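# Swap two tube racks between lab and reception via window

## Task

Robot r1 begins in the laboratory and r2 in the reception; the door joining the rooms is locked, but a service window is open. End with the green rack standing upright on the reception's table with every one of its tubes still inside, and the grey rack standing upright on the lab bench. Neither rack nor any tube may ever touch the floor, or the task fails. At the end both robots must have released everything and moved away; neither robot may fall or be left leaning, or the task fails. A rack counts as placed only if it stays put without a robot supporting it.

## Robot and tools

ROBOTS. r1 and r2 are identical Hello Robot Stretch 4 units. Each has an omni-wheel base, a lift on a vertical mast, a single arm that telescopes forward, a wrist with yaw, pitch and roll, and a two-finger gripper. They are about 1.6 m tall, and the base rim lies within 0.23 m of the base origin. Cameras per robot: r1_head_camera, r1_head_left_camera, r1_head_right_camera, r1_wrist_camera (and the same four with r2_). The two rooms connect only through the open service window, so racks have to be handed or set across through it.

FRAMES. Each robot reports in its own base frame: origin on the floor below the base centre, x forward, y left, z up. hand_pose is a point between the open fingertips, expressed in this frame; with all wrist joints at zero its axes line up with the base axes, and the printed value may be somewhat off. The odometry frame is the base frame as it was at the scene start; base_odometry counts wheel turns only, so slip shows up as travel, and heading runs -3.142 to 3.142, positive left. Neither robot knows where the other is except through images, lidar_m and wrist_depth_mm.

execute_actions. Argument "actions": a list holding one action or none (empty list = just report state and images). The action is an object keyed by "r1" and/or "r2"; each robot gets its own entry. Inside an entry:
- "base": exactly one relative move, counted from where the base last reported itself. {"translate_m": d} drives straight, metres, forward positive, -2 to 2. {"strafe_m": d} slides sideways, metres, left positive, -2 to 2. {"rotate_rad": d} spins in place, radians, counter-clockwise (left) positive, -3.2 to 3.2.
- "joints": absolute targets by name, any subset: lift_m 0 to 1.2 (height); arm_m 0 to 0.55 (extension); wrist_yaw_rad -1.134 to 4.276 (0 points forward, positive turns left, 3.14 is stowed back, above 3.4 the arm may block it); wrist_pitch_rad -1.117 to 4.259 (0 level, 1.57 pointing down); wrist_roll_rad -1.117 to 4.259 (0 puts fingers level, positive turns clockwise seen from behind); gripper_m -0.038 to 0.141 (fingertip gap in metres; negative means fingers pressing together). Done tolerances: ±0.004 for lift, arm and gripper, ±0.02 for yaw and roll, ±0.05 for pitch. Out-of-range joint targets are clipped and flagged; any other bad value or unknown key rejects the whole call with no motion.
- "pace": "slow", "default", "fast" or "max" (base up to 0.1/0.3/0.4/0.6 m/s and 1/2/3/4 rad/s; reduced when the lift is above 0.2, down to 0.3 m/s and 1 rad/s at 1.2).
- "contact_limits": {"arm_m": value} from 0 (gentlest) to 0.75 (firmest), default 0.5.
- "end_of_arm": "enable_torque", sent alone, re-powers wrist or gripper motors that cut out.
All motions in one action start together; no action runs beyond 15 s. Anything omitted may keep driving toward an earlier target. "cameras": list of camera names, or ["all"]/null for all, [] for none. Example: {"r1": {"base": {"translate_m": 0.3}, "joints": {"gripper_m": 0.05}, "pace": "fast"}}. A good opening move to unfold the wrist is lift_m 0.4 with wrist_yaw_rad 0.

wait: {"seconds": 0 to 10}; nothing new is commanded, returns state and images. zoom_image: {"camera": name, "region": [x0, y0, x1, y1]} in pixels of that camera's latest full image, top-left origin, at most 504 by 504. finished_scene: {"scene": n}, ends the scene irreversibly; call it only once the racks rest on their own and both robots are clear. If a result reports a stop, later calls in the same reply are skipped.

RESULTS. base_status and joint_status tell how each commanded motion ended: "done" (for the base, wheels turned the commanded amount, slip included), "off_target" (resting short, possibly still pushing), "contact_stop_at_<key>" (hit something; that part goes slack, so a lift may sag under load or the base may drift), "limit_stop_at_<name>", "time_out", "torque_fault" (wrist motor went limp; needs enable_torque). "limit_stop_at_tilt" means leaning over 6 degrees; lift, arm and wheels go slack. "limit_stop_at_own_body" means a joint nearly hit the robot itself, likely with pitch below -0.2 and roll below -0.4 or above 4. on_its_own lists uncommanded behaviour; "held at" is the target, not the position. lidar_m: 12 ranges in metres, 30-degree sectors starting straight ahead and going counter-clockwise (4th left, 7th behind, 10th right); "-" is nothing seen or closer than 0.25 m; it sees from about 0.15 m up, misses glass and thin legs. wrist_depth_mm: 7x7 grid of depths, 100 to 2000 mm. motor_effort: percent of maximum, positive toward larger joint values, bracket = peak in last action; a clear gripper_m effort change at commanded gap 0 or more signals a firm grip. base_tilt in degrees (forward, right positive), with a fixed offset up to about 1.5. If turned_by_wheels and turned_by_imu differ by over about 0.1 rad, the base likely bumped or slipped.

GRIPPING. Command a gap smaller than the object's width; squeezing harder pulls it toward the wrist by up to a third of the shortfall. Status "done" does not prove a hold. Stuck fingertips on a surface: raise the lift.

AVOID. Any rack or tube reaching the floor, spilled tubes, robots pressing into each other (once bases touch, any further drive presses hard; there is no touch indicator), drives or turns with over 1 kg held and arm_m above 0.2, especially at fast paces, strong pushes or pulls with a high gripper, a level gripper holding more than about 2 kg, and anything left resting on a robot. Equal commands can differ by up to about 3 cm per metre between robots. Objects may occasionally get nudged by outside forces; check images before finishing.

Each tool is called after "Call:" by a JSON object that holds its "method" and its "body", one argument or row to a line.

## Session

Call:
{"method": "execute_actions", "body": {
  "actions": []
}}

Scene clock: 0.00 s.
r1.base_odometry: x=+0.000 y=+0.000 heading=+0.000 (m, m, rad; r1's odometry frame)
r1.turned_by_wheels: +0.000 (rad since the last result)
r1.turned_by_imu: +0.000 (rad since the last result)
r1.base_tilt: forward=+0.4 right=-0.3 (deg)
r1.lidar_m: 1.14 1.05 0.99 1.22 1.25 1.25 1.50 2.81 1.39 0.92 1.19 1.58
r1.base_status: not commanded
r1.joint_positions: lift_m=+0.153 arm_m=-0.002 wrist_yaw_rad=+3.243 wrist_pitch_rad=-0.005 wrist_roll_rad=+0.016 gripper_m=+0.057
r1.joint_status: not commanded
r1.motor_effort: lift_m=+21 arm_m=-1 wrist_yaw_rad=+1 wrist_pitch_rad=-3 wrist_roll_rad=-1 gripper_m=-1 wheel_0=+0 wheel_1=+0 wheel_2=+1 (%)
r1.hand_pose: x=-0.1270 y=+0.0577 z=+0.3327 quat_wxyz=(-0.051, +0.002, +0.008, +0.999) (m; r1's base frame)
r1.wrist_depth_mm: - - 133 - 1661 1308 1160 / - - 130 - 1708 1336 1160 / - - 132 212 1708 1366 1160 / - 122 138 - 1756 1397 1182 / 187 1708 - - 1708 1397 1160 / 192 1098 205 1098 215 1078 1042 / 193 759 809 134 809 741 778
r2.base_odometry: x=+0.000 y=+0.000 heading=+0.000 (m, m, rad; r2's odometry frame)
r2.turned_by_wheels: +0.000 (rad since the last result)
r2.turned_by_imu: +0.000 (rad since the last result)
r2.base_tilt: forward=+0.5 right=+0.1 (deg)
r2.lidar_m: 1.04 1.12 1.04 0.99 1.09 1.23 3.67 1.09 1.33 3.26 1.53 1.09
r2.base_status: not commanded
r2.joint_positions: lift_m=+0.219 arm_m=+0.001 wrist_yaw_rad=+3.196 wrist_pitch_rad=-0.003 wrist_roll_rad=+0.006 gripper_m=+0.057
r2.joint_status: not commanded
r2.motor_effort: lift_m=+21 arm_m=-1 wrist_yaw_rad=-2 wrist_pitch_rad=-8 wrist_roll_rad=-1 gripper_m=-3 wheel_0=+0 wheel_1=+1 wheel_2=+0 (%)
r2.hand_pose: x=-0.1213 y=+0.0717 z=+0.3977 quat_wxyz=(-0.027, +0.001, +0.003, +1.000) (m; r2's base frame)
r2.wrist_depth_mm: - - 137 - - - - / - - 134 - - - 1863 / - - 131 243 - - 1537 / - 113 135 - - - 1661 / 182 1098 - - - - 1708 / 194 1464 204 1661 207 1618 1499 / 193 946 960 153 1025 917 1042
pictures: r1_head_camera, r1_head_left_camera, r1_head_right_camera, r1_wrist_camera, r2_head_camera, r2_head_left_camera, r2_head_right_camera, r2_wrist_camera
camera_calibration (this result's frames):
r1_wrist_camera: T_world_to_cam=[[-0.153429, 0.987869, -0.0239586, -0.0531943], [0.0516275, -0.0161988, -0.998535, 0.38715], [-0.98681, -0.154441, -0.0485158, 0.130372], [0, 0, 0, 1]] pos_world=[0.100503, 0.0789552, 0.391634]
r2_wrist_camera: T_world_to_cam=[[-0.0918465, 0.99576, 0.00516703, -0.0747492], [-0.032985, 0.00214375, -0.999454, 0.455458], [-0.995227, -0.0919667, 0.0326482, 0.0940894], [0, 0, 0, 1]] pos_world=[0.101798, 0.0821089, 0.452524]
Images, in order (width x height): r1_head_camera 420x560, r1_head_left_camera 420x672, r1_head_right_camera 420x672, r1_wrist_camera 616x392, r2_head_camera 420x560, r2_head_left_camera 420x672, r2_head_right_camera 420x672, r2_wrist_camera 616x392.

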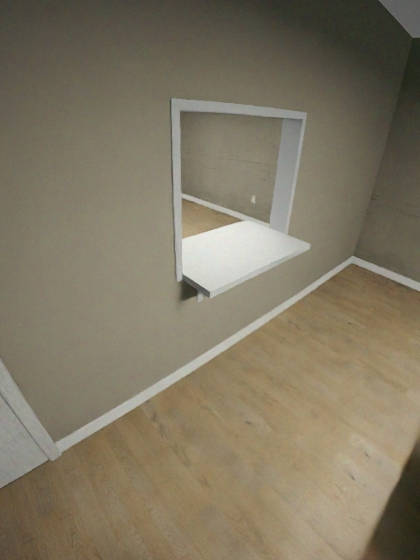

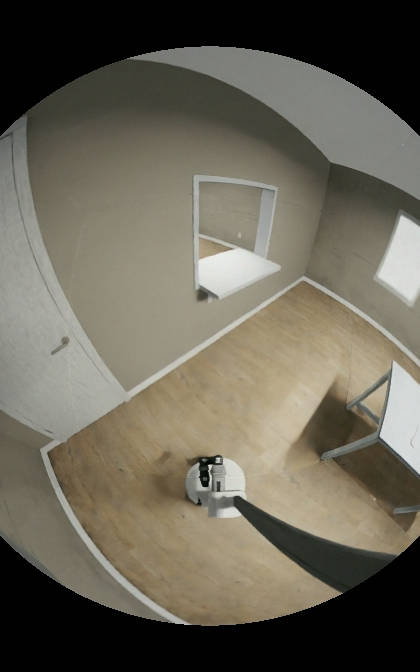

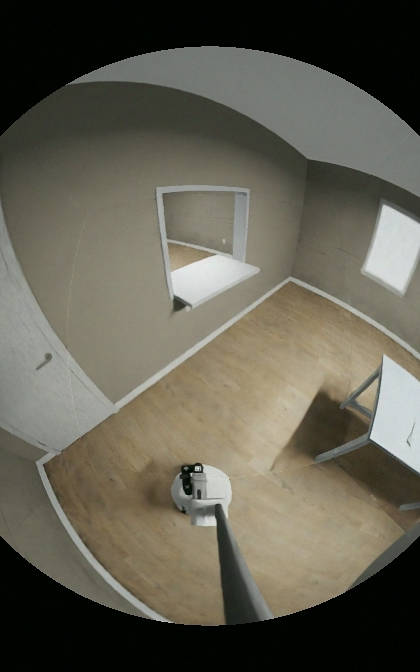

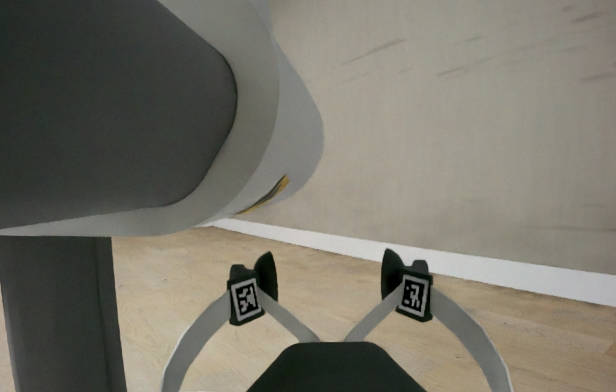

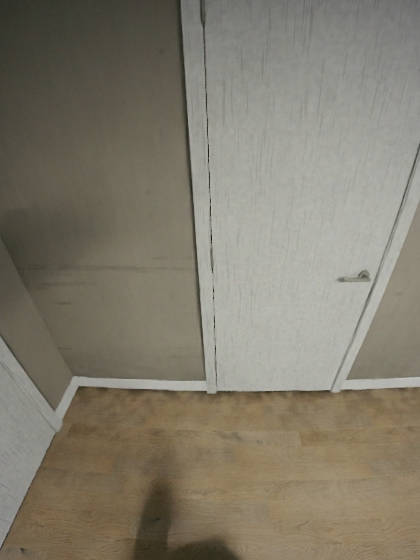

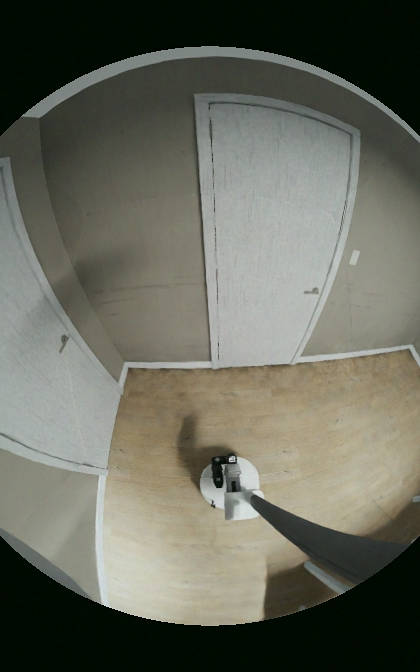

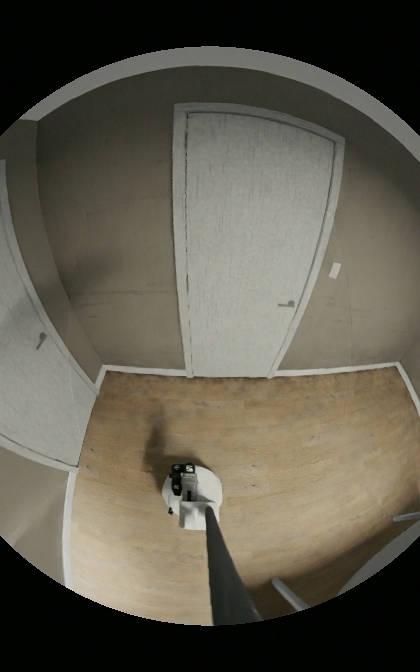

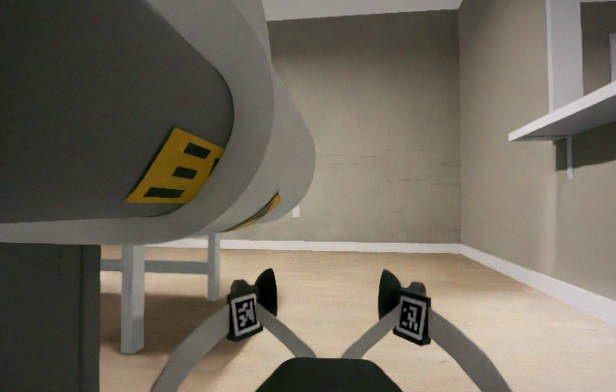

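Call:
{"method": "execute_actions", "body": {
  "actions": [
    {"r1":{"base":{"rotate_rad":-0.81},"pace":"fast"},"r2":{"base":{"rotate_rad":-3.16},"pace":"max"}}
  ],
  "cameras": ["r1_head_camera","r1_head_right_camera","r2_head_camera","r2_head_left_camera"]
}}

Scene clock: 2.27 s.
r1.base_odometry: x=+0.000 y=+0.000 heading=-0.810 (m, m, rad; r1's odometry frame)
r1.turned_by_wheels: -0.810 (rad since the last result)
r1.turned_by_imu: -0.829 (rad since the last result)
r1.base_tilt: forward=+0.4 right=-0.2 (deg)
r1.lidar_m: 3.44 1.19 1.06 1.02 1.03 1.29 1.25 1.31 1.85 3.24 0.99 0.89
r1.base_status: done
r1.joint_positions: lift_m=+0.153 arm_m=-0.002 wrist_yaw_rad=+3.243 wrist_pitch_rad=-0.005 wrist_roll_rad=+0.016 gripper_m=+0.057
r1.joint_status: not commanded
r1.motor_effort: lift_m=+21(21) arm_m=-1(1) wrist_yaw_rad=+0(0) wrist_pitch_rad=-5(5) wrist_roll_rad=-1(0) gripper_m=-3(0) wheel_0=+3(11) wheel_1=+2(12) wheel_2=+1(11) (%)
r1.hand_pose: x=-0.1270 y=+0.0577 z=+0.3327 quat_wxyz=(-0.051, +0.002, +0.008, +0.999) (m; r1's base frame)
r1.wrist_depth_mm: - - 133 1397 1336 1308 1281 / - - 130 1366 1366 1336 1281 / - - 132 212 1366 1336 1255 / - 122 138 1464 1366 1336 1336 / 187 1537 1464 1430 1336 1308 1308 / 191 1098 206 1098 216 1078 1042 / 193 759 809 133 809 741 778
r2.base_odometry: x=+0.000 y=+0.000 heading=+3.123 (m, m, rad; r2's odometry frame)
r2.turned_by_wheels: -3.160 (rad since the last result)
r2.turned_by_imu: -3.139 (rad since the last result)
r2.base_tilt: forward=+0.5 right=+0.1 (deg)
r2.lidar_m: 3.62 1.04 1.32 3.22 1.53 1.11 1.05 1.14 1.06 1.00 1.07 1.26
r2.base_status: done
r2.joint_positions: lift_m=+0.219 arm_m=+0.001 wrist_yaw_rad=+3.195 wrist_pitch_rad=-0.003 wrist_roll_rad=+0.006 gripper_m=+0.057
r2.joint_status: not commanded
r2.motor_effort: lift_m=+21(20) arm_m=+0(1) wrist_yaw_rad=-2(2) wrist_pitch_rad=-7(8) wrist_roll_rad=-2(1) gripper_m=-1(4) wheel_0=+2(12) wheel_1=+1(15) wheel_2=+1(10) (%)
r2.hand_pose: x=-0.1212 y=+0.0718 z=+0.3977 quat_wxyz=(-0.027, +0.001, +0.003, +1.000) (m; r2's base frame)
r2.wrist_depth_mm: - - 137 1182 1160 1138 1118 / - - 134 1182 1160 1118 1098 / - - 131 243 1160 1138 1078 / - 113 135 1182 1160 1118 1078 / 182 1281 1229 1160 1160 1118 1078 / 194 1281 204 1160 207 1078 1078 / 193 946 976 153 1042 904 1042
pictures: r1_head_camera, r1_head_right_camera, r2_head_camera, r2_head_left_camera
Images, in order (width x height): r1_head_camera 420x560, r1_head_right_camera 420x672, r2_head_camera 420x560, r2_head_left_camera 420x672.

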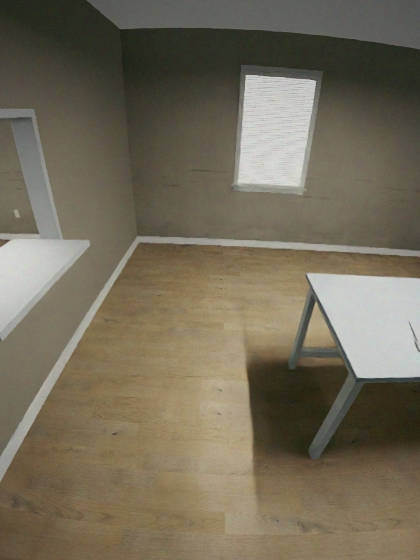

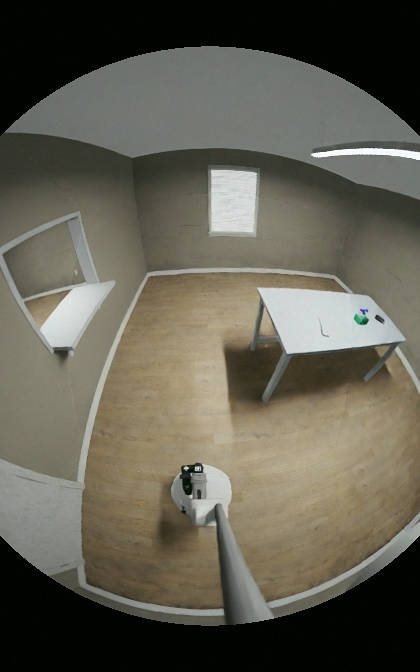

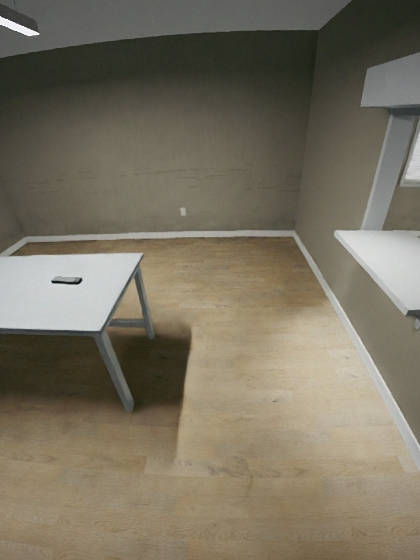

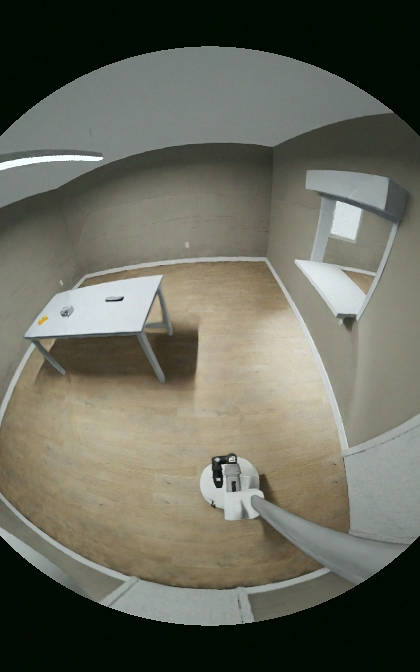

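Call:
{"method": "execute_actions", "body": {
  "actions": [
    {"r1":{"base":{"strafe_m":-1.36},"joints":{"lift_m":0.70,"wrist_yaw_rad":0,"gripper_m":0.141,"wrist_pitch_rad":0.15,"wrist_roll_rad":0},"pace":"max"},"r2":{"base":{"strafe_m":1.5},"joints":{"lift_m":0.70,"wrist_yaw_rad":0,"gripper_m":0.141,"wrist_pitch_rad":0.15},"pace":"max"}}
  ],
  "cameras": ["r1_head_camera","r1_wrist_camera","r2_head_camera","r2_wrist_camera"]
}}

Scene clock: 6.47 s.
r1.base_odometry: x=-0.985 y=-0.938 heading=-0.809 (m, m, rad; r1's odometry frame)
r1.turned_by_wheels: +0.000 (rad since the last result)
r1.turned_by_imu: +0.002 (rad since the last result)
r1.base_tilt: forward=+0.5 right=-0.3 (deg)
r1.lidar_m: 0.68 0.73 1.01 2.38 1.77 1.31 1.26 1.33 1.85 1.85 0.97 0.71
r1.base_status: done
r1.joint_positions: lift_m=+0.700 arm_m=-0.002 wrist_yaw_rad=+0.000 wrist_pitch_rad=+0.152 wrist_roll_rad=+0.000 gripper_m=+0.141
r1.joint_status: all done
r1.motor_effort: lift_m=+22(27) arm_m=-1(1) wrist_yaw_rad=+0(5) wrist_pitch_rad=-5(5) wrist_roll_rad=-2(2) gripper_m=+3(5) wheel_0=+1(17) wheel_1=+1(18) wheel_2=+0(1) (%)
r1.hand_pose: x=+0.4541 y=-0.0874 z=+0.8344 quat_wxyz=(+0.997, +0.000, +0.076, +0.000) (m; r1's base frame)
r1.wrist_depth_mm: - - - - - - - / - - - - - - - / - - - - - - - / 878 842 831 715 778 732 750 / 559 535 530 521 512 492 525 / 1708 1756 559 1756 549 539 1708 / 1499 1366 1397 145 1281 1308 1430
r2.base_odometry: x=-0.027 y=-1.500 heading=+3.124 (m, m, rad; r2's odometry frame)
r2.turned_by_wheels: +0.000 (rad since the last result)
r2.turned_by_imu: -0.003 (rad since the last result)
r2.base_tilt: forward=+0.5 right=+0.0 (deg)
r2.lidar_m: 0.91 0.95 1.79 1.72 1.47 1.07 1.03 1.10 1.56 2.53 1.30 0.91
r2.base_status: done
r2.joint_positions: lift_m=+0.700 arm_m=+0.001 wrist_yaw_rad=+0.000 wrist_pitch_rad=+0.152 wrist_roll_rad=+0.006 gripper_m=+0.141
r2.joint_status: all done
r2.motor_effort: lift_m=+24(28) arm_m=-1(1) wrist_yaw_rad=-3(12) wrist_pitch_rad=-7(6) wrist_roll_rad=-2(1) gripper_m=+0(5) wheel_0=+2(13) wheel_1=-3(15) wheel_2=+1(1) (%)
r2.hand_pose: x=+0.4567 y=-0.0874 z=+0.8342 quat_wxyz=(+0.997, +0.003, +0.076, +0.000) (m; r2's base frame)
r2.wrist_depth_mm: - - - - - - - / - - - - - - - / - - - - - - - / - - 1182 960 1160 1042 1160 / 788 778 759 732 723 707 699 / 1336 1921 213 - - 198 1921 / 1397 1464 1499 144 1430 1366 1430
pictures: r1_head_camera, r1_wrist_camera, r2_head_camera, r2_wrist_camera
camera_calibration (this result's frames):
r1_wrist_camera: T_world_to_cam=[[0.0503416, -0.998589, -0.0168879, -0.0807365], [-0.205665, 0.00618175, -0.978603, 0.957895], [0.977327, 0.0527377, -0.205064, -0.0374104], [0, 0, 0, 1]] pos_world=[0.237632, -0.0845711, 0.928364]
r2_wrist_camera: T_world_to_cam=[[0.0384474, -0.99926, -0.000742556, -0.0943955], [-0.121808, -0.0039491, -0.992546, 0.945496], [0.991809, 0.0382513, -0.12187, -0.126792], [0, 0, 0, 1]] pos_world=[0.244552, -0.0857418, 0.922926]
Images, in order (width x height): r1_head_camera 420x560, r1_wrist_camera 616x392, r2_head_camera 420x560, r2_wrist_camera 616x392.

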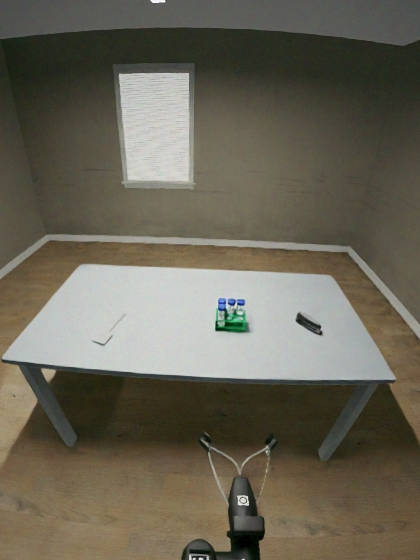

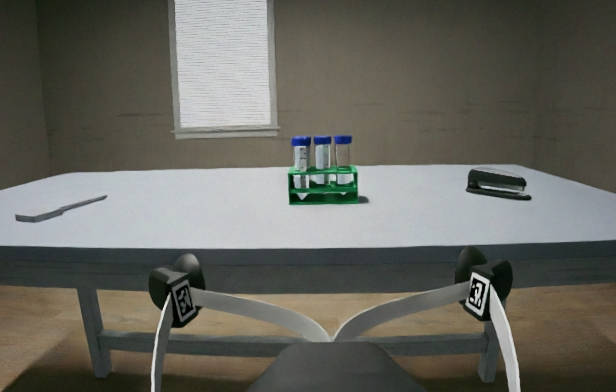

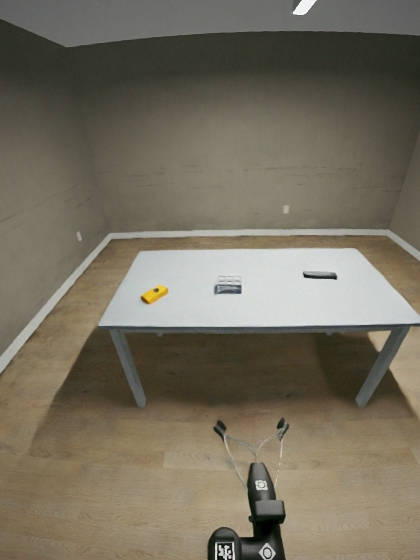

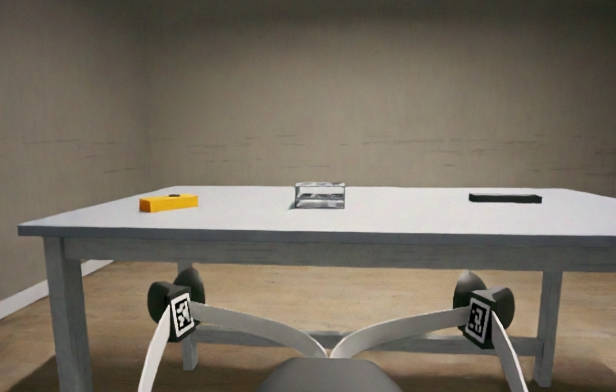

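Call:
{"method": "execute_actions", "body": {
  "actions": [
    {"r1":{"base":{"translate_m":0.2},"joints":{"lift_m":0.668,"arm_m":0.18},"pace":"max"},"r2":{"base":{"translate_m":0.3},"joints":{"lift_m":0.668,"arm_m":0.3},"pace":"max"}}
  ],
  "cameras": ["r1_wrist_camera","r2_wrist_camera"]
}}

Scene clock: 8.70 s.
r1.base_odometry: x=-0.847 y=-1.083 heading=-0.809 (m, m, rad; r1's odometry frame)
r1.turned_by_wheels: +0.000 (rad since the last result)
r1.turned_by_imu: +0.001 (rad since the last result)
r1.base_tilt: forward=+0.3 right=-0.2 (deg)
r1.lidar_m: 0.49 0.52 0.70 2.29 2.08 1.51 1.46 1.55 1.92 1.85 0.73 0.55
r1.base_status: done
r1.joint_positions: lift_m=+0.668 arm_m=+0.179 wrist_yaw_rad=+0.000 wrist_pitch_rad=+0.152 wrist_roll_rad=+0.000 gripper_m=+0.141
r1.joint_status: all done
r1.motor_effort: lift_m=+20(19) arm_m=+4(6) wrist_yaw_rad=+0(2) wrist_pitch_rad=-4(4) wrist_roll_rad=-2(1) gripper_m=+1(1) wheel_0=+2(10) wheel_1=+3(10) wheel_2=+1(14) (%)
r1.hand_pose: x=+0.6354 y=-0.0873 z=+0.8026 quat_wxyz=(+0.997, +0.000, +0.076, +0.000) (m; r1's base frame)
r1.wrist_depth_mm: - - - - - - - / - - - - - - - / - - - 382 - - - / 699 676 654 379 492 609 597 / 387 389 384 345 342 362 357 / 267 254 241 268 236 226 252 / 212 204 212 144 206 199 -
r2.base_odometry: x=-0.327 y=-1.495 heading=+3.124 (m, m, rad; r2's odometry frame)
r2.turned_by_wheels: +0.000 (rad since the last result)
r2.turned_by_imu: +0.001 (rad since the last result)
r2.base_tilt: forward=+0.6 right=+0.0 (deg)
r2.lidar_m: 0.61 0.63 1.81 1.72 1.80 1.38 1.35 1.42 1.99 2.52 0.88 0.64
r2.base_status: done
r2.joint_positions: lift_m=+0.668 arm_m=+0.299 wrist_yaw_rad=+0.000 wrist_pitch_rad=+0.152 wrist_roll_rad=+0.006 gripper_m=+0.141
r2.joint_status: all done
r2.motor_effort: lift_m=+17(22) arm_m=+5(6) wrist_yaw_rad=-2(0) wrist_pitch_rad=-6(9) wrist_roll_rad=-1(1) gripper_m=+1(0) wheel_0=+1(7) wheel_1=+2(9) wheel_2=+3(13) (%)
r2.hand_pose: x=+0.7552 y=-0.0873 z=+0.8028 quat_wxyz=(+0.997, +0.003, +0.076, +0.000) (m; r2's base frame)
r2.wrist_depth_mm: - - - - - - - / - - - - - - - / - - - - - - - / - - - - - - - / 433 439 379 373 433 433 430 / 283 267 213 286 285 198 282 / 209 201 211 144 211 200 209
pictures: r1_wrist_camera, r2_wrist_camera
camera_calibration (this result's frames):
r1_wrist_camera: T_world_to_cam=[[0.050604, -0.998576, -0.0168856, -0.0904946], [-0.205637, 0.00612705, -0.978609, 0.963999], [0.977319, 0.0529938, -0.205035, -0.221142], [0, 0, 0, 1]] pos_world=[0.41894, -0.084553, 0.896508]
r2_wrist_camera: T_world_to_cam=[[0.0385255, -0.999257, -0.00074225, -0.105931], [-0.121801, -0.00395868, -0.992547, 0.950614], [0.991807, 0.0383288, -0.121863, -0.426659], [0, 0, 0, 1]] pos_world=[0.543031, -0.0857361, 0.891456]
Images, in order (width x height): r1_wrist_camera 616x392, r2_wrist_camera 616x392.

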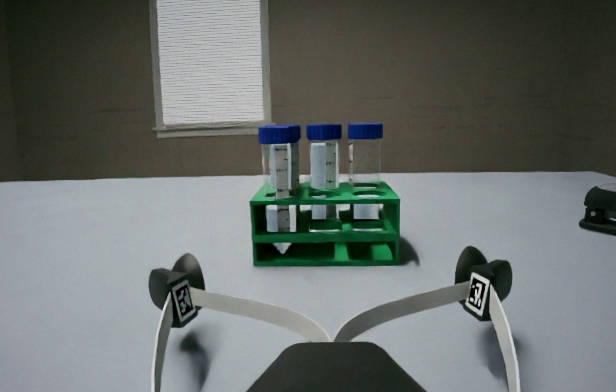

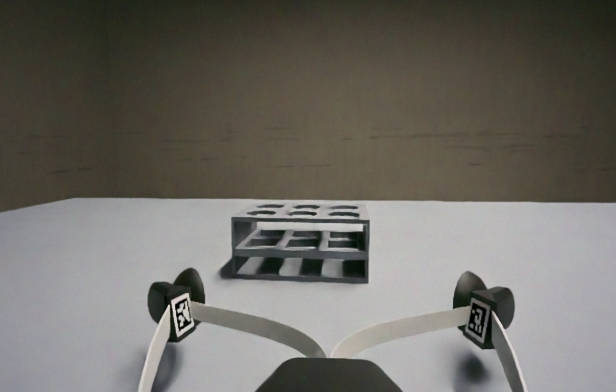

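Call:
{"method": "execute_actions", "body": {
  "actions": [
    {"r1":{"base":{"strafe_m":0.002},"joints":{"lift_m":0.662,"arm_m":0.328}},"r2":{"base":{"strafe_m":0.025},"joints":{"lift_m":0.663,"arm_m":0.463}}}
  ],
  "cameras": ["r1_wrist_camera","r2_wrist_camera"]
}}

Scene clock: 10.50 s.
r1.base_odometry: x=-0.845 y=-1.081 heading=-0.809 (m, m, rad; r1's odometry frame)
r1.turned_by_wheels: +0.000 (rad since the last result)
r1.turned_by_imu: +0.000 (rad since the last result)
r1.base_tilt: forward=+0.3 right=-0.3 (deg)
r1.lidar_m: 0.50 0.52 0.72 2.26 2.09 1.54 1.47 1.52 1.97 1.85 0.75 0.53
r1.base_status: done
r1.joint_positions: lift_m=+0.662 arm_m=+0.327 wrist_yaw_rad=+0.000 wrist_pitch_rad=+0.152 wrist_roll_rad=+0.000 gripper_m=+0.141
r1.joint_status: all done
r1.motor_effort: lift_m=+18(15) arm_m=+5(4) wrist_yaw_rad=+1(1) wrist_pitch_rad=-4(4) wrist_roll_rad=-2(2) gripper_m=-2(1) wheel_0=+0(8) wheel_1=+0(8) wheel_2=+0(2) (%)
r1.hand_pose: x=+0.7832 y=-0.0875 z=+0.7967 quat_wxyz=(+0.997, +0.000, +0.076, +0.000) (m; r1's base frame)
r1.wrist_depth_mm: - - - - - - - / - - - - - - - / - - - 231 - - - / 661 640 549 238 585 580 569 / 366 368 218 227 224 314 338 / 254 240 201 196 214 199 240 / 202 195 199 143 196 189 -
r2.base_odometry: x=-0.327 y=-1.520 heading=+3.124 (m, m, rad; r2's odometry frame)
r2.turned_by_wheels: +0.000 (rad since the last result)
r2.turned_by_imu: +0.000 (rad since the last result)
r2.base_tilt: forward=+0.6 right=+0.0 (deg)
r2.lidar_m: 0.62 0.65 1.76 1.69 1.78 1.39 1.34 1.41 1.97 2.54 0.86 0.63
r2.base_status: done
r2.joint_positions: lift_m=+0.663 arm_m=+0.462 wrist_yaw_rad=+0.000 wrist_pitch_rad=+0.152 wrist_roll_rad=+0.006 gripper_m=+0.141
r2.joint_status: all done
r2.motor_effort: lift_m=+15(16) arm_m=+6(6) wrist_yaw_rad=-2(4) wrist_pitch_rad=-7(6) wrist_roll_rad=+0(0) gripper_m=+0(0) wheel_0=+1(8) wheel_1=+1(11) wheel_2=+0(1) (%)
r2.hand_pose: x=+0.9181 y=-0.0874 z=+0.7979 quat_wxyz=(+0.997, +0.003, +0.076, +0.000) (m; r2's base frame)
r2.wrist_depth_mm: - - - - - - - / - - - - - - - / - - - - - - - / - - - - - - - / 415 418 265 235 218 415 413 / 272 255 194 221 204 191 270 / 202 193 195 143 193 191 201
pictures: r1_wrist_camera, r2_wrist_camera
camera_calibration (this result's frames):
r1_wrist_camera: T_world_to_cam=[[0.0501711, -0.998598, -0.016885, -0.0978623], [-0.205622, 0.0062163, -0.978612, 0.98866], [0.977345, 0.0525699, -0.205022, -0.366903], [0, 0, 0, 1]] pos_world=[0.566791, -0.0845828, 0.890639]
r2_wrist_camera: T_world_to_cam=[[0.0382278, -0.999269, -0.000742745, -0.112023], [-0.121813, -0.00392231, -0.992545, 0.965633], [0.991817, 0.0380333, -0.121874, -0.588844], [0, 0, 0, 1]] pos_world=[0.705934, -0.0857579, 0.886587]
Images, in order (width x height): r1_wrist_camera 616x392, r2_wrist_camera 616x392.

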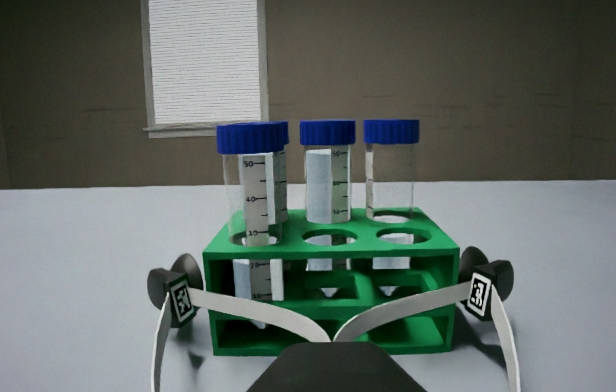

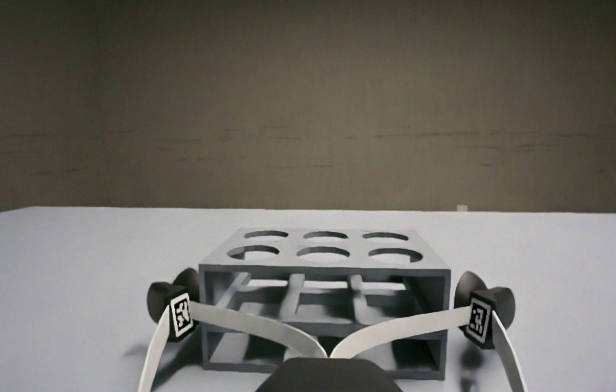

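Green is heavier at the far row; grip firmer and check the lift.

Call:
{"method": "execute_actions", "body": {
  "actions": [
    {"r1":{"joints":{"gripper_m":0.035}},"r2":{"joints":{"gripper_m":0.05}}}
  ],
  "cameras": ["r1_wrist_camera","r2_wrist_camera"]
}}

Call:
{"method": "execute_actions", "body": {
  "actions": [
    {"r1":{"joints":{"lift_m":0.69}},"r2":{"joints":{"lift_m":0.69}}}
  ],
  "cameras": ["r1_wrist_camera","r2_wrist_camera"]
}}

Scene clock: 12.77 s.
r1.base_odometry: x=-0.845 y=-1.081 heading=-0.809 (m, m, rad; r1's odometry frame)
r1.turned_by_wheels: +0.000 (rad since the last result)
r1.turned_by_imu: +0.001 (rad since the last result)
r1.base_tilt: forward=+0.3 right=-0.3 (deg)
r1.lidar_m: 0.49 0.52 0.72 2.26 2.09 1.54 1.46 1.54 1.96 1.86 0.72 0.53
r1.base_status: not commanded
r1.joint_positions: lift_m=+0.662 arm_m=+0.327 wrist_yaw_rad=+0.000 wrist_pitch_rad=+0.156 wrist_roll_rad=+0.000 gripper_m=+0.036
r1.joint_status: all done
r1.motor_effort: lift_m=+19(19) arm_m=+5(5) wrist_yaw_rad=+0(0) wrist_pitch_rad=-15(14) wrist_roll_rad=-1(1) gripper_m=-26(23) wheel_0=+0(0) wheel_1=+0(0) wheel_2=+0(0) (%)
r1.hand_pose: x=+0.7831 y=-0.0874 z=+0.7956 quat_wxyz=(+0.997, +0.000, +0.078, +0.000) (m; r1's base frame)
r1.wrist_depth_mm: - - - - - - - / - - - - - - - / - - 168 208 - - - / 640 615 477 215 564 554 544 / 359 357 179 200 196 307 329 / 249 178 178 187 201 169 246 / 197 190 180 190 134 183 -
r2.base_odometry: x=-0.327 y=-1.520 heading=+3.124 (m, m, rad; r2's odometry frame)
r2.turned_by_wheels: +0.000 (rad since the last result)
r2.turned_by_imu: +0.001 (rad since the last result)
r2.base_tilt: forward=+0.6 right=+0.0 (deg)
r2.lidar_m: 0.62 0.67 1.77 1.70 1.77 1.40 1.35 1.43 1.99 2.53 0.90 0.62
r2.base_status: not commanded
r2.joint_positions: lift_m=+0.663 arm_m=+0.462 wrist_yaw_rad=+0.000 wrist_pitch_rad=+0.153 wrist_roll_rad=+0.006 gripper_m=+0.051
r2.joint_status: all done
r2.motor_effort: lift_m=+15(16) arm_m=+6(6) wrist_yaw_rad=-4(0) wrist_pitch_rad=-10(11) wrist_roll_rad=-2(1) gripper_m=-24(27) wheel_0=+1(1) wheel_1=+1(1) wheel_2=+0(0) (%)
r2.hand_pose: x=+0.9181 y=-0.0874 z=+0.7976 quat_wxyz=(+0.997, +0.003, +0.077, +0.000) (m; r2's base frame)
r2.wrist_depth_mm: - - - - - - - / - - - - - - - / - - - - - - - / - - - - - - - / 413 413 375 220 199 410 407 / 270 253 186 211 209 171 267 / 200 182 173 168 166 180 180
pictures: r1_wrist_camera, r2_wrist_camera
camera_calibration (this result's frames):
r1_wrist_camera: T_world_to_cam=[[0.0503268, -0.998588, -0.0170308, -0.0978208], [-0.209125, 0.00613794, -0.97787, 0.98972], [0.976593, 0.0527747, -0.208521, -0.363645], [0, 0, 0, 1]] pos_world=[0.567032, -0.0845662, 0.890323]
r2_wrist_camera: T_world_to_cam=[[0.0382309, -0.999269, -0.000788928, -0.111986], [-0.123015, -0.0039229, -0.992397, 0.966265], [0.991668, 0.0380373, -0.123075, -0.587743], [0, 0, 0, 1]] pos_world=[0.705992, -0.0857576, 0.886494]
Images, in order (width x height): r1_wrist_camera 616x392, r2_wrist_camera 616x392.

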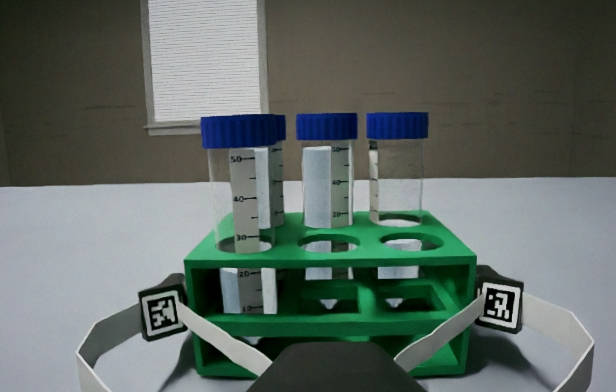

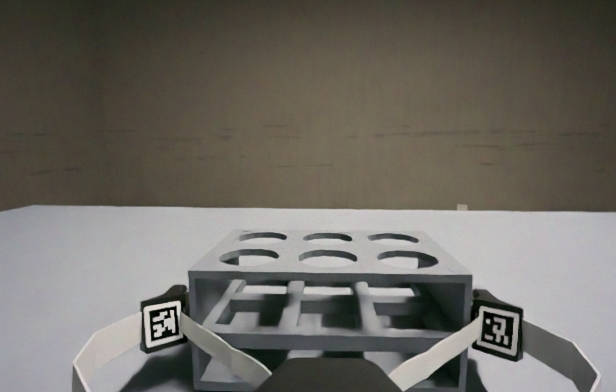

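Scene clock: 13.67 s.
r1.base_odometry: x=-0.845 y=-1.081 heading=-0.809 (m, m, rad; r1's odometry frame)
r1.turned_by_wheels: +0.000 (rad since the last result)
r1.turned_by_imu: +0.000 (rad since the last result)
r1.base_tilt: forward=+0.4 right=-0.2 (deg)
r1.lidar_m: 0.49 0.51 0.74 2.29 2.08 1.52 1.46 1.51 1.95 1.86 0.71 0.51
r1.base_status: not commanded
r1.joint_positions: lift_m=+0.690 arm_m=+0.327 wrist_yaw_rad=+0.000 wrist_pitch_rad=+0.156 wrist_roll_rad=+0.000 gripper_m=+0.036
r1.joint_status: all done
r1.motor_effort: lift_m=+24(29) arm_m=+5(5) wrist_yaw_rad=+0(0) wrist_pitch_rad=-16(16) wrist_roll_rad=-2(1) gripper_m=-24(23) wheel_0=+0(1) wheel_1=+0(0) wheel_2=+0(0) (%)
r1.hand_pose: x=+0.7831 y=-0.0874 z=+0.8231 quat_wxyz=(+0.997, +0.000, +0.078, +0.000) (m; r1's base frame)
r1.wrist_depth_mm: - - - - - - - / - - - - - - - / - - 168 208 - - - / - - 580 214 691 676 668 / 439 436 178 200 196 377 399 / 304 179 178 186 201 170 301 / 241 234 180 190 134 223 -
r2.base_odometry: x=-0.327 y=-1.520 heading=+3.124 (m, m, rad; r2's odometry frame)
r2.turned_by_wheels: +0.000 (rad since the last result)
r2.turned_by_imu: +0.000 (rad since the last result)
r2.base_tilt: forward=+0.7 right=+0.1 (deg)
r2.lidar_m: 0.60 0.66 1.76 1.70 1.77 1.40 1.33 1.41 1.98 2.57 0.88 0.62
r2.base_status: not commanded
r2.joint_positions: lift_m=+0.690 arm_m=+0.462 wrist_yaw_rad=+0.000 wrist_pitch_rad=+0.154 wrist_roll_rad=+0.006 gripper_m=+0.051
r2.joint_status: all done
r2.motor_effort: lift_m=+26(26) arm_m=+6(6) wrist_yaw_rad=-3(1) wrist_pitch_rad=-13(12) wrist_roll_rad=-1(1) gripper_m=-26(26) wheel_0=+0(1) wheel_1=+1(1) wheel_2=+0(0) (%)
r2.hand_pose: x=+0.9180 y=-0.0874 z=+0.8237 quat_wxyz=(+0.997, +0.003, +0.077, +0.000) (m; r2's base frame)
r2.wrist_depth_mm: - - - - - - - / - - - - - - - / - - - - - - - / - - - - - - - / 504 504 455 219 200 500 496 / 329 307 185 211 209 170 327 / 242 222 173 168 167 186 219
pictures: r1_wrist_camera, r2_wrist_camera
camera_calibration (this result's frames):
r1_wrist_camera: T_world_to_cam=[[0.0503231, -0.998588, -0.017039, -0.0973432], [-0.209383, 0.0061328, -0.977814, 1.01671], [0.976538, 0.0527743, -0.208779, -0.357657], [0, 0, 0, 1]] pos_world=[0.567047, -0.0845659, 0.917828]
r2_wrist_camera: T_world_to_cam=[[0.0382307, -0.999269, -0.000797328, -0.111958], [-0.123237, -0.00392305, -0.99237, 0.992342], [0.991641, 0.0380372, -0.123297, -0.584316], [0, 0, 0, 1]] pos_world=[0.706005, -0.0857576, 0.912637]
Images, in order (width x height): r1_wrist_camera 616x392, r2_wrist_camera 616x392.

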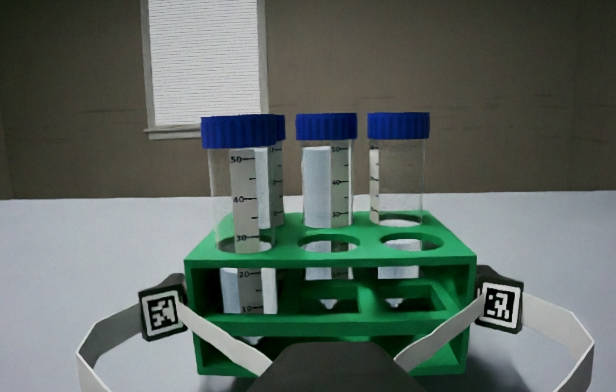

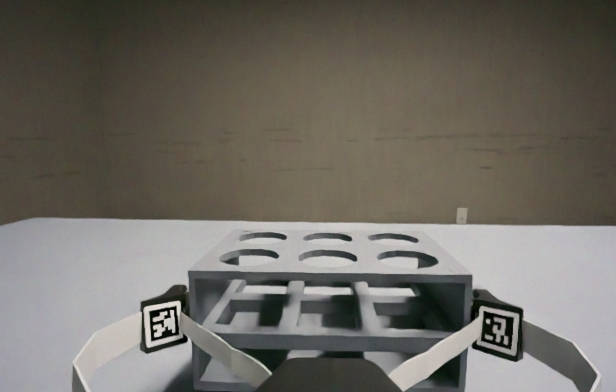

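Call:
{"method": "execute_actions", "body": {
  "actions": [
    {"r1":{"base":{"strafe_m":1.6},"joints":{"arm_m":0,"lift_m":0.76},"pace":"max"},"r2":{"base":{"strafe_m":-1.75},"joints":{"arm_m":0,"lift_m":0.76},"pace":"max"}}
  ],
  "cameras": []
}}

Call:
{"method": "execute_actions", "body": {
  "actions": [
    {"r1":{"base":{"rotate_rad":1.53}},"r2":{"base":{"rotate_rad":-1.59}}}
  ],
  "cameras": ["r1_head_camera","r1_head_right_camera","r1_wrist_camera","r2_head_camera","r2_head_left_camera"]
}}

Scene clock: 18.97 s.
r1.base_odometry: x=+0.312 y=+0.023 heading=-0.809 (m, m, rad; r1's odometry frame)
r1.turned_by_wheels: +0.000 (rad since the last result)
r1.turned_by_imu: -0.002 (rad since the last result)
r1.base_tilt: forward=+0.3 right=-0.3 (deg)
r1.lidar_m: 0.39 0.85 0.82 0.79 0.83 1.13 1.45 1.51 2.12 2.06 0.94 0.46
r1.base_status: done
r1.joint_positions: lift_m=+0.760 arm_m=+0.001 wrist_yaw_rad=+0.000 wrist_pitch_rad=+0.156 wrist_roll_rad=+0.000 gripper_m=+0.036
r1.joint_status: all done
r1.motor_effort: lift_m=+23(28) arm_m=-5(6) wrist_yaw_rad=-1(2) wrist_pitch_rad=-16(17) wrist_roll_rad=-1(2) gripper_m=-22(25) wheel_0=-1(14) wheel_1=+0(14) wheel_2=+1(0) (%)
r1.hand_pose: x=+0.4567 y=-0.0874 z=+0.8932 quat_wxyz=(+0.997, +0.000, +0.078, +0.000) (m; r1's base frame)
r1.wrist_depth_mm: 1281 1808 - - - - - / 1281 1808 - - - - - / 1308 1863 167 208 - - - / 1182 1921 - 214 - - - / 1229 1808 178 200 195 - - / 1255 178 178 186 200 169 - / 1205 1499 179 190 134 1430 1499
r2.base_odometry: x=-0.297 y=+0.230 heading=+3.124 (m, m, rad; r2's odometry frame)
r2.turned_by_wheels: +0.000 (rad since the last result)
r2.turned_by_imu: +0.006 (rad since the last result)
r2.base_tilt: forward=+0.6 right=+0.0 (deg)
r2.lidar_m: 0.41 1.10 0.94 3.45 1.94 1.43 1.37 1.13 0.82 0.80 0.86 0.88
r2.base_status: done
r2.joint_positions: lift_m=+0.760 arm_m=+0.001 wrist_yaw_rad=+0.000 wrist_pitch_rad=+0.154 wrist_roll_rad=+0.006 gripper_m=+0.051
r2.joint_status: all done
r2.motor_effort: lift_m=+24(29) arm_m=-5(5) wrist_yaw_rad=-2(5) wrist_pitch_rad=-10(12) wrist_roll_rad=-1(1) gripper_m=-25(26) wheel_0=-2(13) wheel_1=+0(12) wheel_2=+1(2) (%)
r2.hand_pose: x=+0.4574 y=-0.0874 z=+0.8937 quat_wxyz=(+0.997, +0.003, +0.077, +0.000) (m; r2's base frame)
r2.wrist_depth_mm: - - - - - 1983 1205 / - - - - - 1921 1229 / - - - - - 1921 1229 / - - - - - 1921 1138 / 1098 - - 220 199 1756 1205 / - - 185 212 210 170 1182 / 1205 1499 174 168 166 185 1098
pictures: none
No camera images: the call's "cameras" was empty. Leave "cameras" out to get every camera's image.

Scene clock: 21.03 s.
r1.base_odometry: x=+0.312 y=+0.023 heading=+0.720 (m, m, rad; r1's odometry frame)
r1.turned_by_wheels: +1.529 (rad since the last result)
r1.turned_by_imu: +1.567 (rad since the last result)
r1.base_tilt: forward=+0.3 right=-0.3 (deg)
r1.lidar_m: 0.38 0.82 1.10 1.44 1.51 2.02 3.55 0.97 1.13 3.27 0.89 0.45
r1.base_status: done
r1.joint_positions: lift_m=+0.760 arm_m=+0.001 wrist_yaw_rad=+0.000 wrist_pitch_rad=+0.156 wrist_roll_rad=+0.000 gripper_m=+0.036
r1.joint_status: not commanded
r1.motor_effort: lift_m=+22(23) arm_m=-5(4) wrist_yaw_rad=-1(3) wrist_pitch_rad=-15(16) wrist_roll_rad=-1(1) gripper_m=-25(27) wheel_0=-5(10) wheel_1=-4(11) wheel_2=-3(13) (%)
r1.hand_pose: x=+0.4567 y=-0.0873 z=+0.8932 quat_wxyz=(+0.997, +0.000, +0.078, +0.000) (m; r1's base frame)
r1.wrist_depth_mm: 549 554 554 554 549 549 549 / 564 569 564 569 564 564 564 / 569 591 168 206 585 585 585 / 580 603 597 214 597 603 603 / 597 627 178 200 195 615 621 / 621 178 178 186 201 170 634 / 647 668 179 190 134 668 -
r2.base_odometry: x=-0.297 y=+0.230 heading=+1.535 (m, m, rad; r2's odometry frame)
r2.turned_by_wheels: -1.589 (rad since the last result)
r2.turned_by_imu: -1.579 (rad since the last result)
r2.base_tilt: forward=+0.6 right=-0.2 (deg)
r2.lidar_m: 0.43 0.86 0.89 3.33 1.09 0.98 3.52 1.99 1.43 1.38 1.13 0.81
r2.base_status: done
r2.joint_positions: lift_m=+0.760 arm_m=+0.001 wrist_yaw_rad=+0.000 wrist_pitch_rad=+0.154 wrist_roll_rad=+0.006 gripper_m=+0.051
r2.joint_status: not commanded
r2.motor_effort: lift_m=+24(24) arm_m=-5(5) wrist_yaw_rad=-2(3) wrist_pitch_rad=-12(12) wrist_roll_rad=+0(1) gripper_m=-24(25) wheel_0=+2(9) wheel_1=+3(11) wheel_2=+3(8) (%)
r2.hand_pose: x=+0.4574 y=-0.0875 z=+0.8938 quat_wxyz=(+0.997, +0.003, +0.077, +0.000) (m; r2's base frame)
r2.wrist_depth_mm: 597 585 574 564 549 521 517 / 609 597 585 574 564 530 525 / 621 609 603 585 574 539 535 / 634 621 609 597 585 554 544 / 654 640 615 220 199 559 564 / 668 647 186 211 209 170 564 / 683 661 174 168 167 186 585
pictures: r1_head_camera, r1_head_right_camera, r1_wrist_camera, r2_head_camera, r2_head_left_camera
camera_calibration (this result's frames):
r1_wrist_camera: T_world_to_cam=[[0.0506536, -0.998573, -0.0169231, -0.0798875], [-0.209401, 0.00594915, -0.977812, 1.01699], [0.976517, 0.0530734, -0.208801, -0.0242395], [0, 0, 0, 1]] pos_world=[0.240675, -0.0845372, 0.988007]
Images, in order (width x height): r1_head_camera 420x560, r1_head_right_camera 420x672, r1_wrist_camera 616x392, r2_head_camera 420x560, r2_head_left_camera 420x672.

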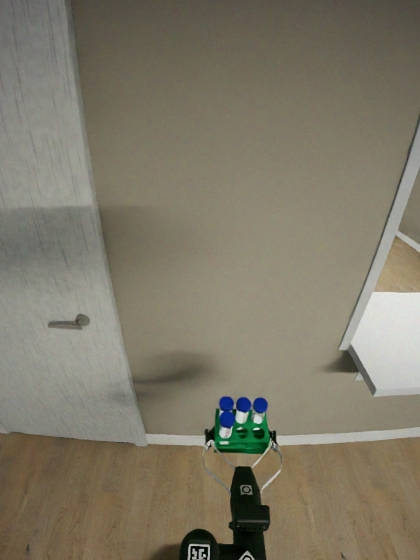

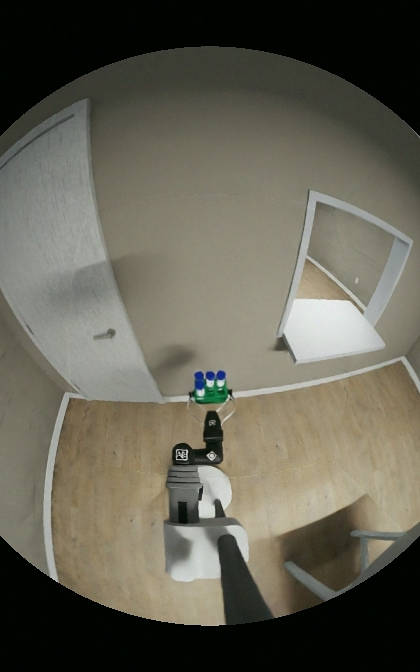

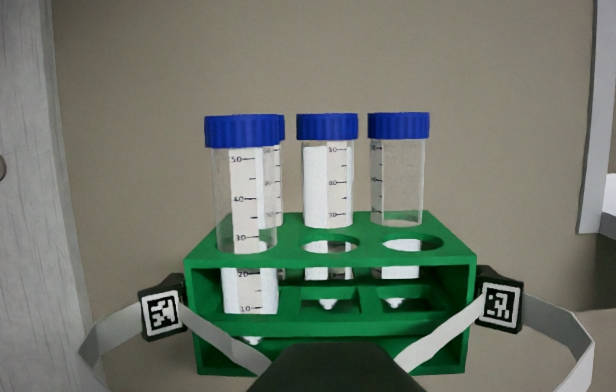

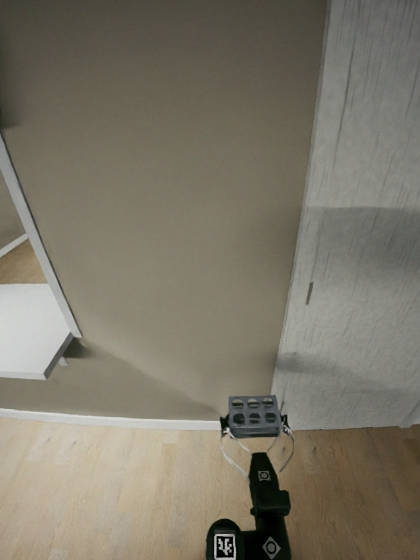

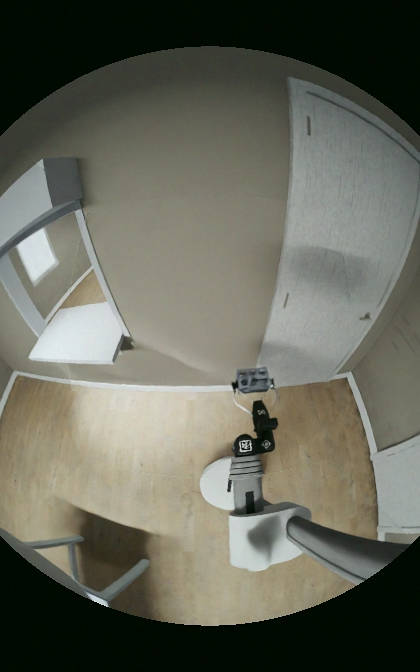

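Call:
{"method": "execute_actions", "body": {
  "actions": [
    {"r1":{"base":{"strafe_m":-1.04},"joints":{"arm_m":0.2,"lift_m":0.81},"pace":"max"},"r2":{"base":{"strafe_m":0.95},"joints":{"arm_m":0.2,"lift_m":0.81},"pace":"max"}}
  ],
  "cameras": ["r1_head_camera","r2_head_camera"]
}}

Scene clock: 24.93 s.
r1.base_odometry: x=+0.998 y=-0.759 heading=+0.720 (m, m, rad; r1's odometry frame)
r1.turned_by_wheels: +0.000 (rad since the last result)
r1.turned_by_imu: +0.003 (rad since the last result)
r1.base_tilt: forward=+0.4 right=-0.3 (deg)
r1.lidar_m: 0.60 0.64 1.16 2.49 2.58 0.80 0.74 0.79 2.31 2.21 1.22 0.65
r1.base_status: done
r1.joint_positions: lift_m=+0.810 arm_m=+0.199 wrist_yaw_rad=+0.000 wrist_pitch_rad=+0.156 wrist_roll_rad=+0.000 gripper_m=+0.036
r1.joint_status: all done
r1.motor_effort: lift_m=+23(26) arm_m=+4(4) wrist_yaw_rad=+0(2) wrist_pitch_rad=-17(18) wrist_roll_rad=-1(1) gripper_m=-23(25) wheel_0=+3(15) wheel_1=-2(14) wheel_2=+0(5) (%)
r1.hand_pose: x=+0.6551 y=-0.0874 z=+0.9432 quat_wxyz=(+0.997, +0.000, +0.078, +0.000) (m; r1's base frame)
r1.wrist_depth_mm: - - - - - - - / - - - - - - - / - - 169 206 - - 535 / - - 1499 213 - - 530 / 615 609 178 200 196 525 517 / 424 178 178 186 202 170 421 / 334 325 181 190 134 310 -
r2.base_odometry: x=-1.246 y=+0.265 heading=+1.535 (m, m, rad; r2's odometry frame)
r2.turned_by_wheels: +0.000 (rad since the last result)
r2.turned_by_imu: -0.001 (rad since the last result)
r2.base_tilt: forward=+0.7 right=+0.1 (deg)
r2.lidar_m: 0.58 0.66 1.19 2.37 2.48 0.77 0.75 0.79 2.43 2.34 1.18 0.65
r2.base_status: done
r2.joint_positions: lift_m=+0.810 arm_m=+0.199 wrist_yaw_rad=+0.000 wrist_pitch_rad=+0.154 wrist_roll_rad=+0.006 gripper_m=+0.051
r2.joint_status: all done
r2.motor_effort: lift_m=+25(27) arm_m=+5(5) wrist_yaw_rad=-3(2) wrist_pitch_rad=-11(14) wrist_roll_rad=-1(0) gripper_m=-25(25) wheel_0=+0(12) wheel_1=+1(11) wheel_2=+1(3) (%)
r2.hand_pose: x=+0.6551 y=-0.0874 z=+0.9437 quat_wxyz=(+0.997, +0.003, +0.077, +0.000) (m; r2's base frame)
r2.wrist_depth_mm: - - - - - - 366 / - - - - - - 368 / - - 1042 - - - 377 / - - - - - - 384 / 715 715 640 220 199 504 394 / 462 436 185 211 210 170 404 / 343 312 173 168 166 186 309
pictures: r1_head_camera, r2_head_camera
Images, in order (width x height): r1_head_camera 420x560, r2_head_camera 420x560.

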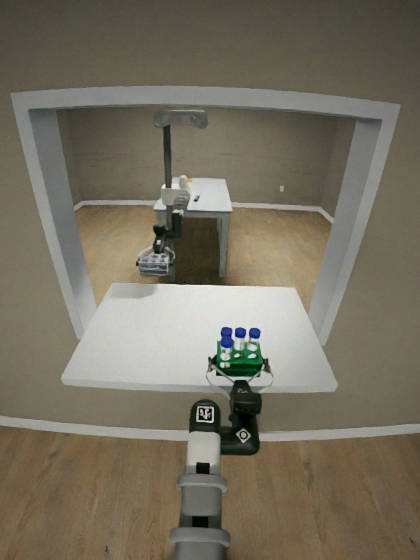

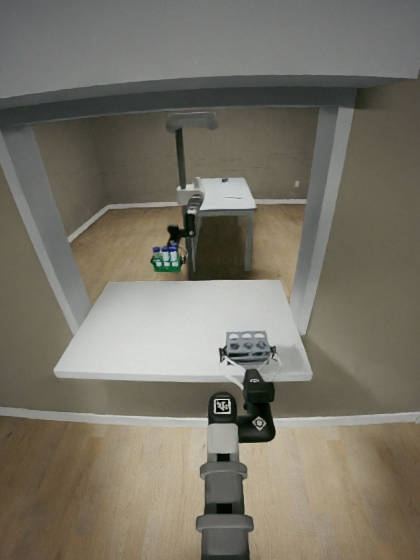

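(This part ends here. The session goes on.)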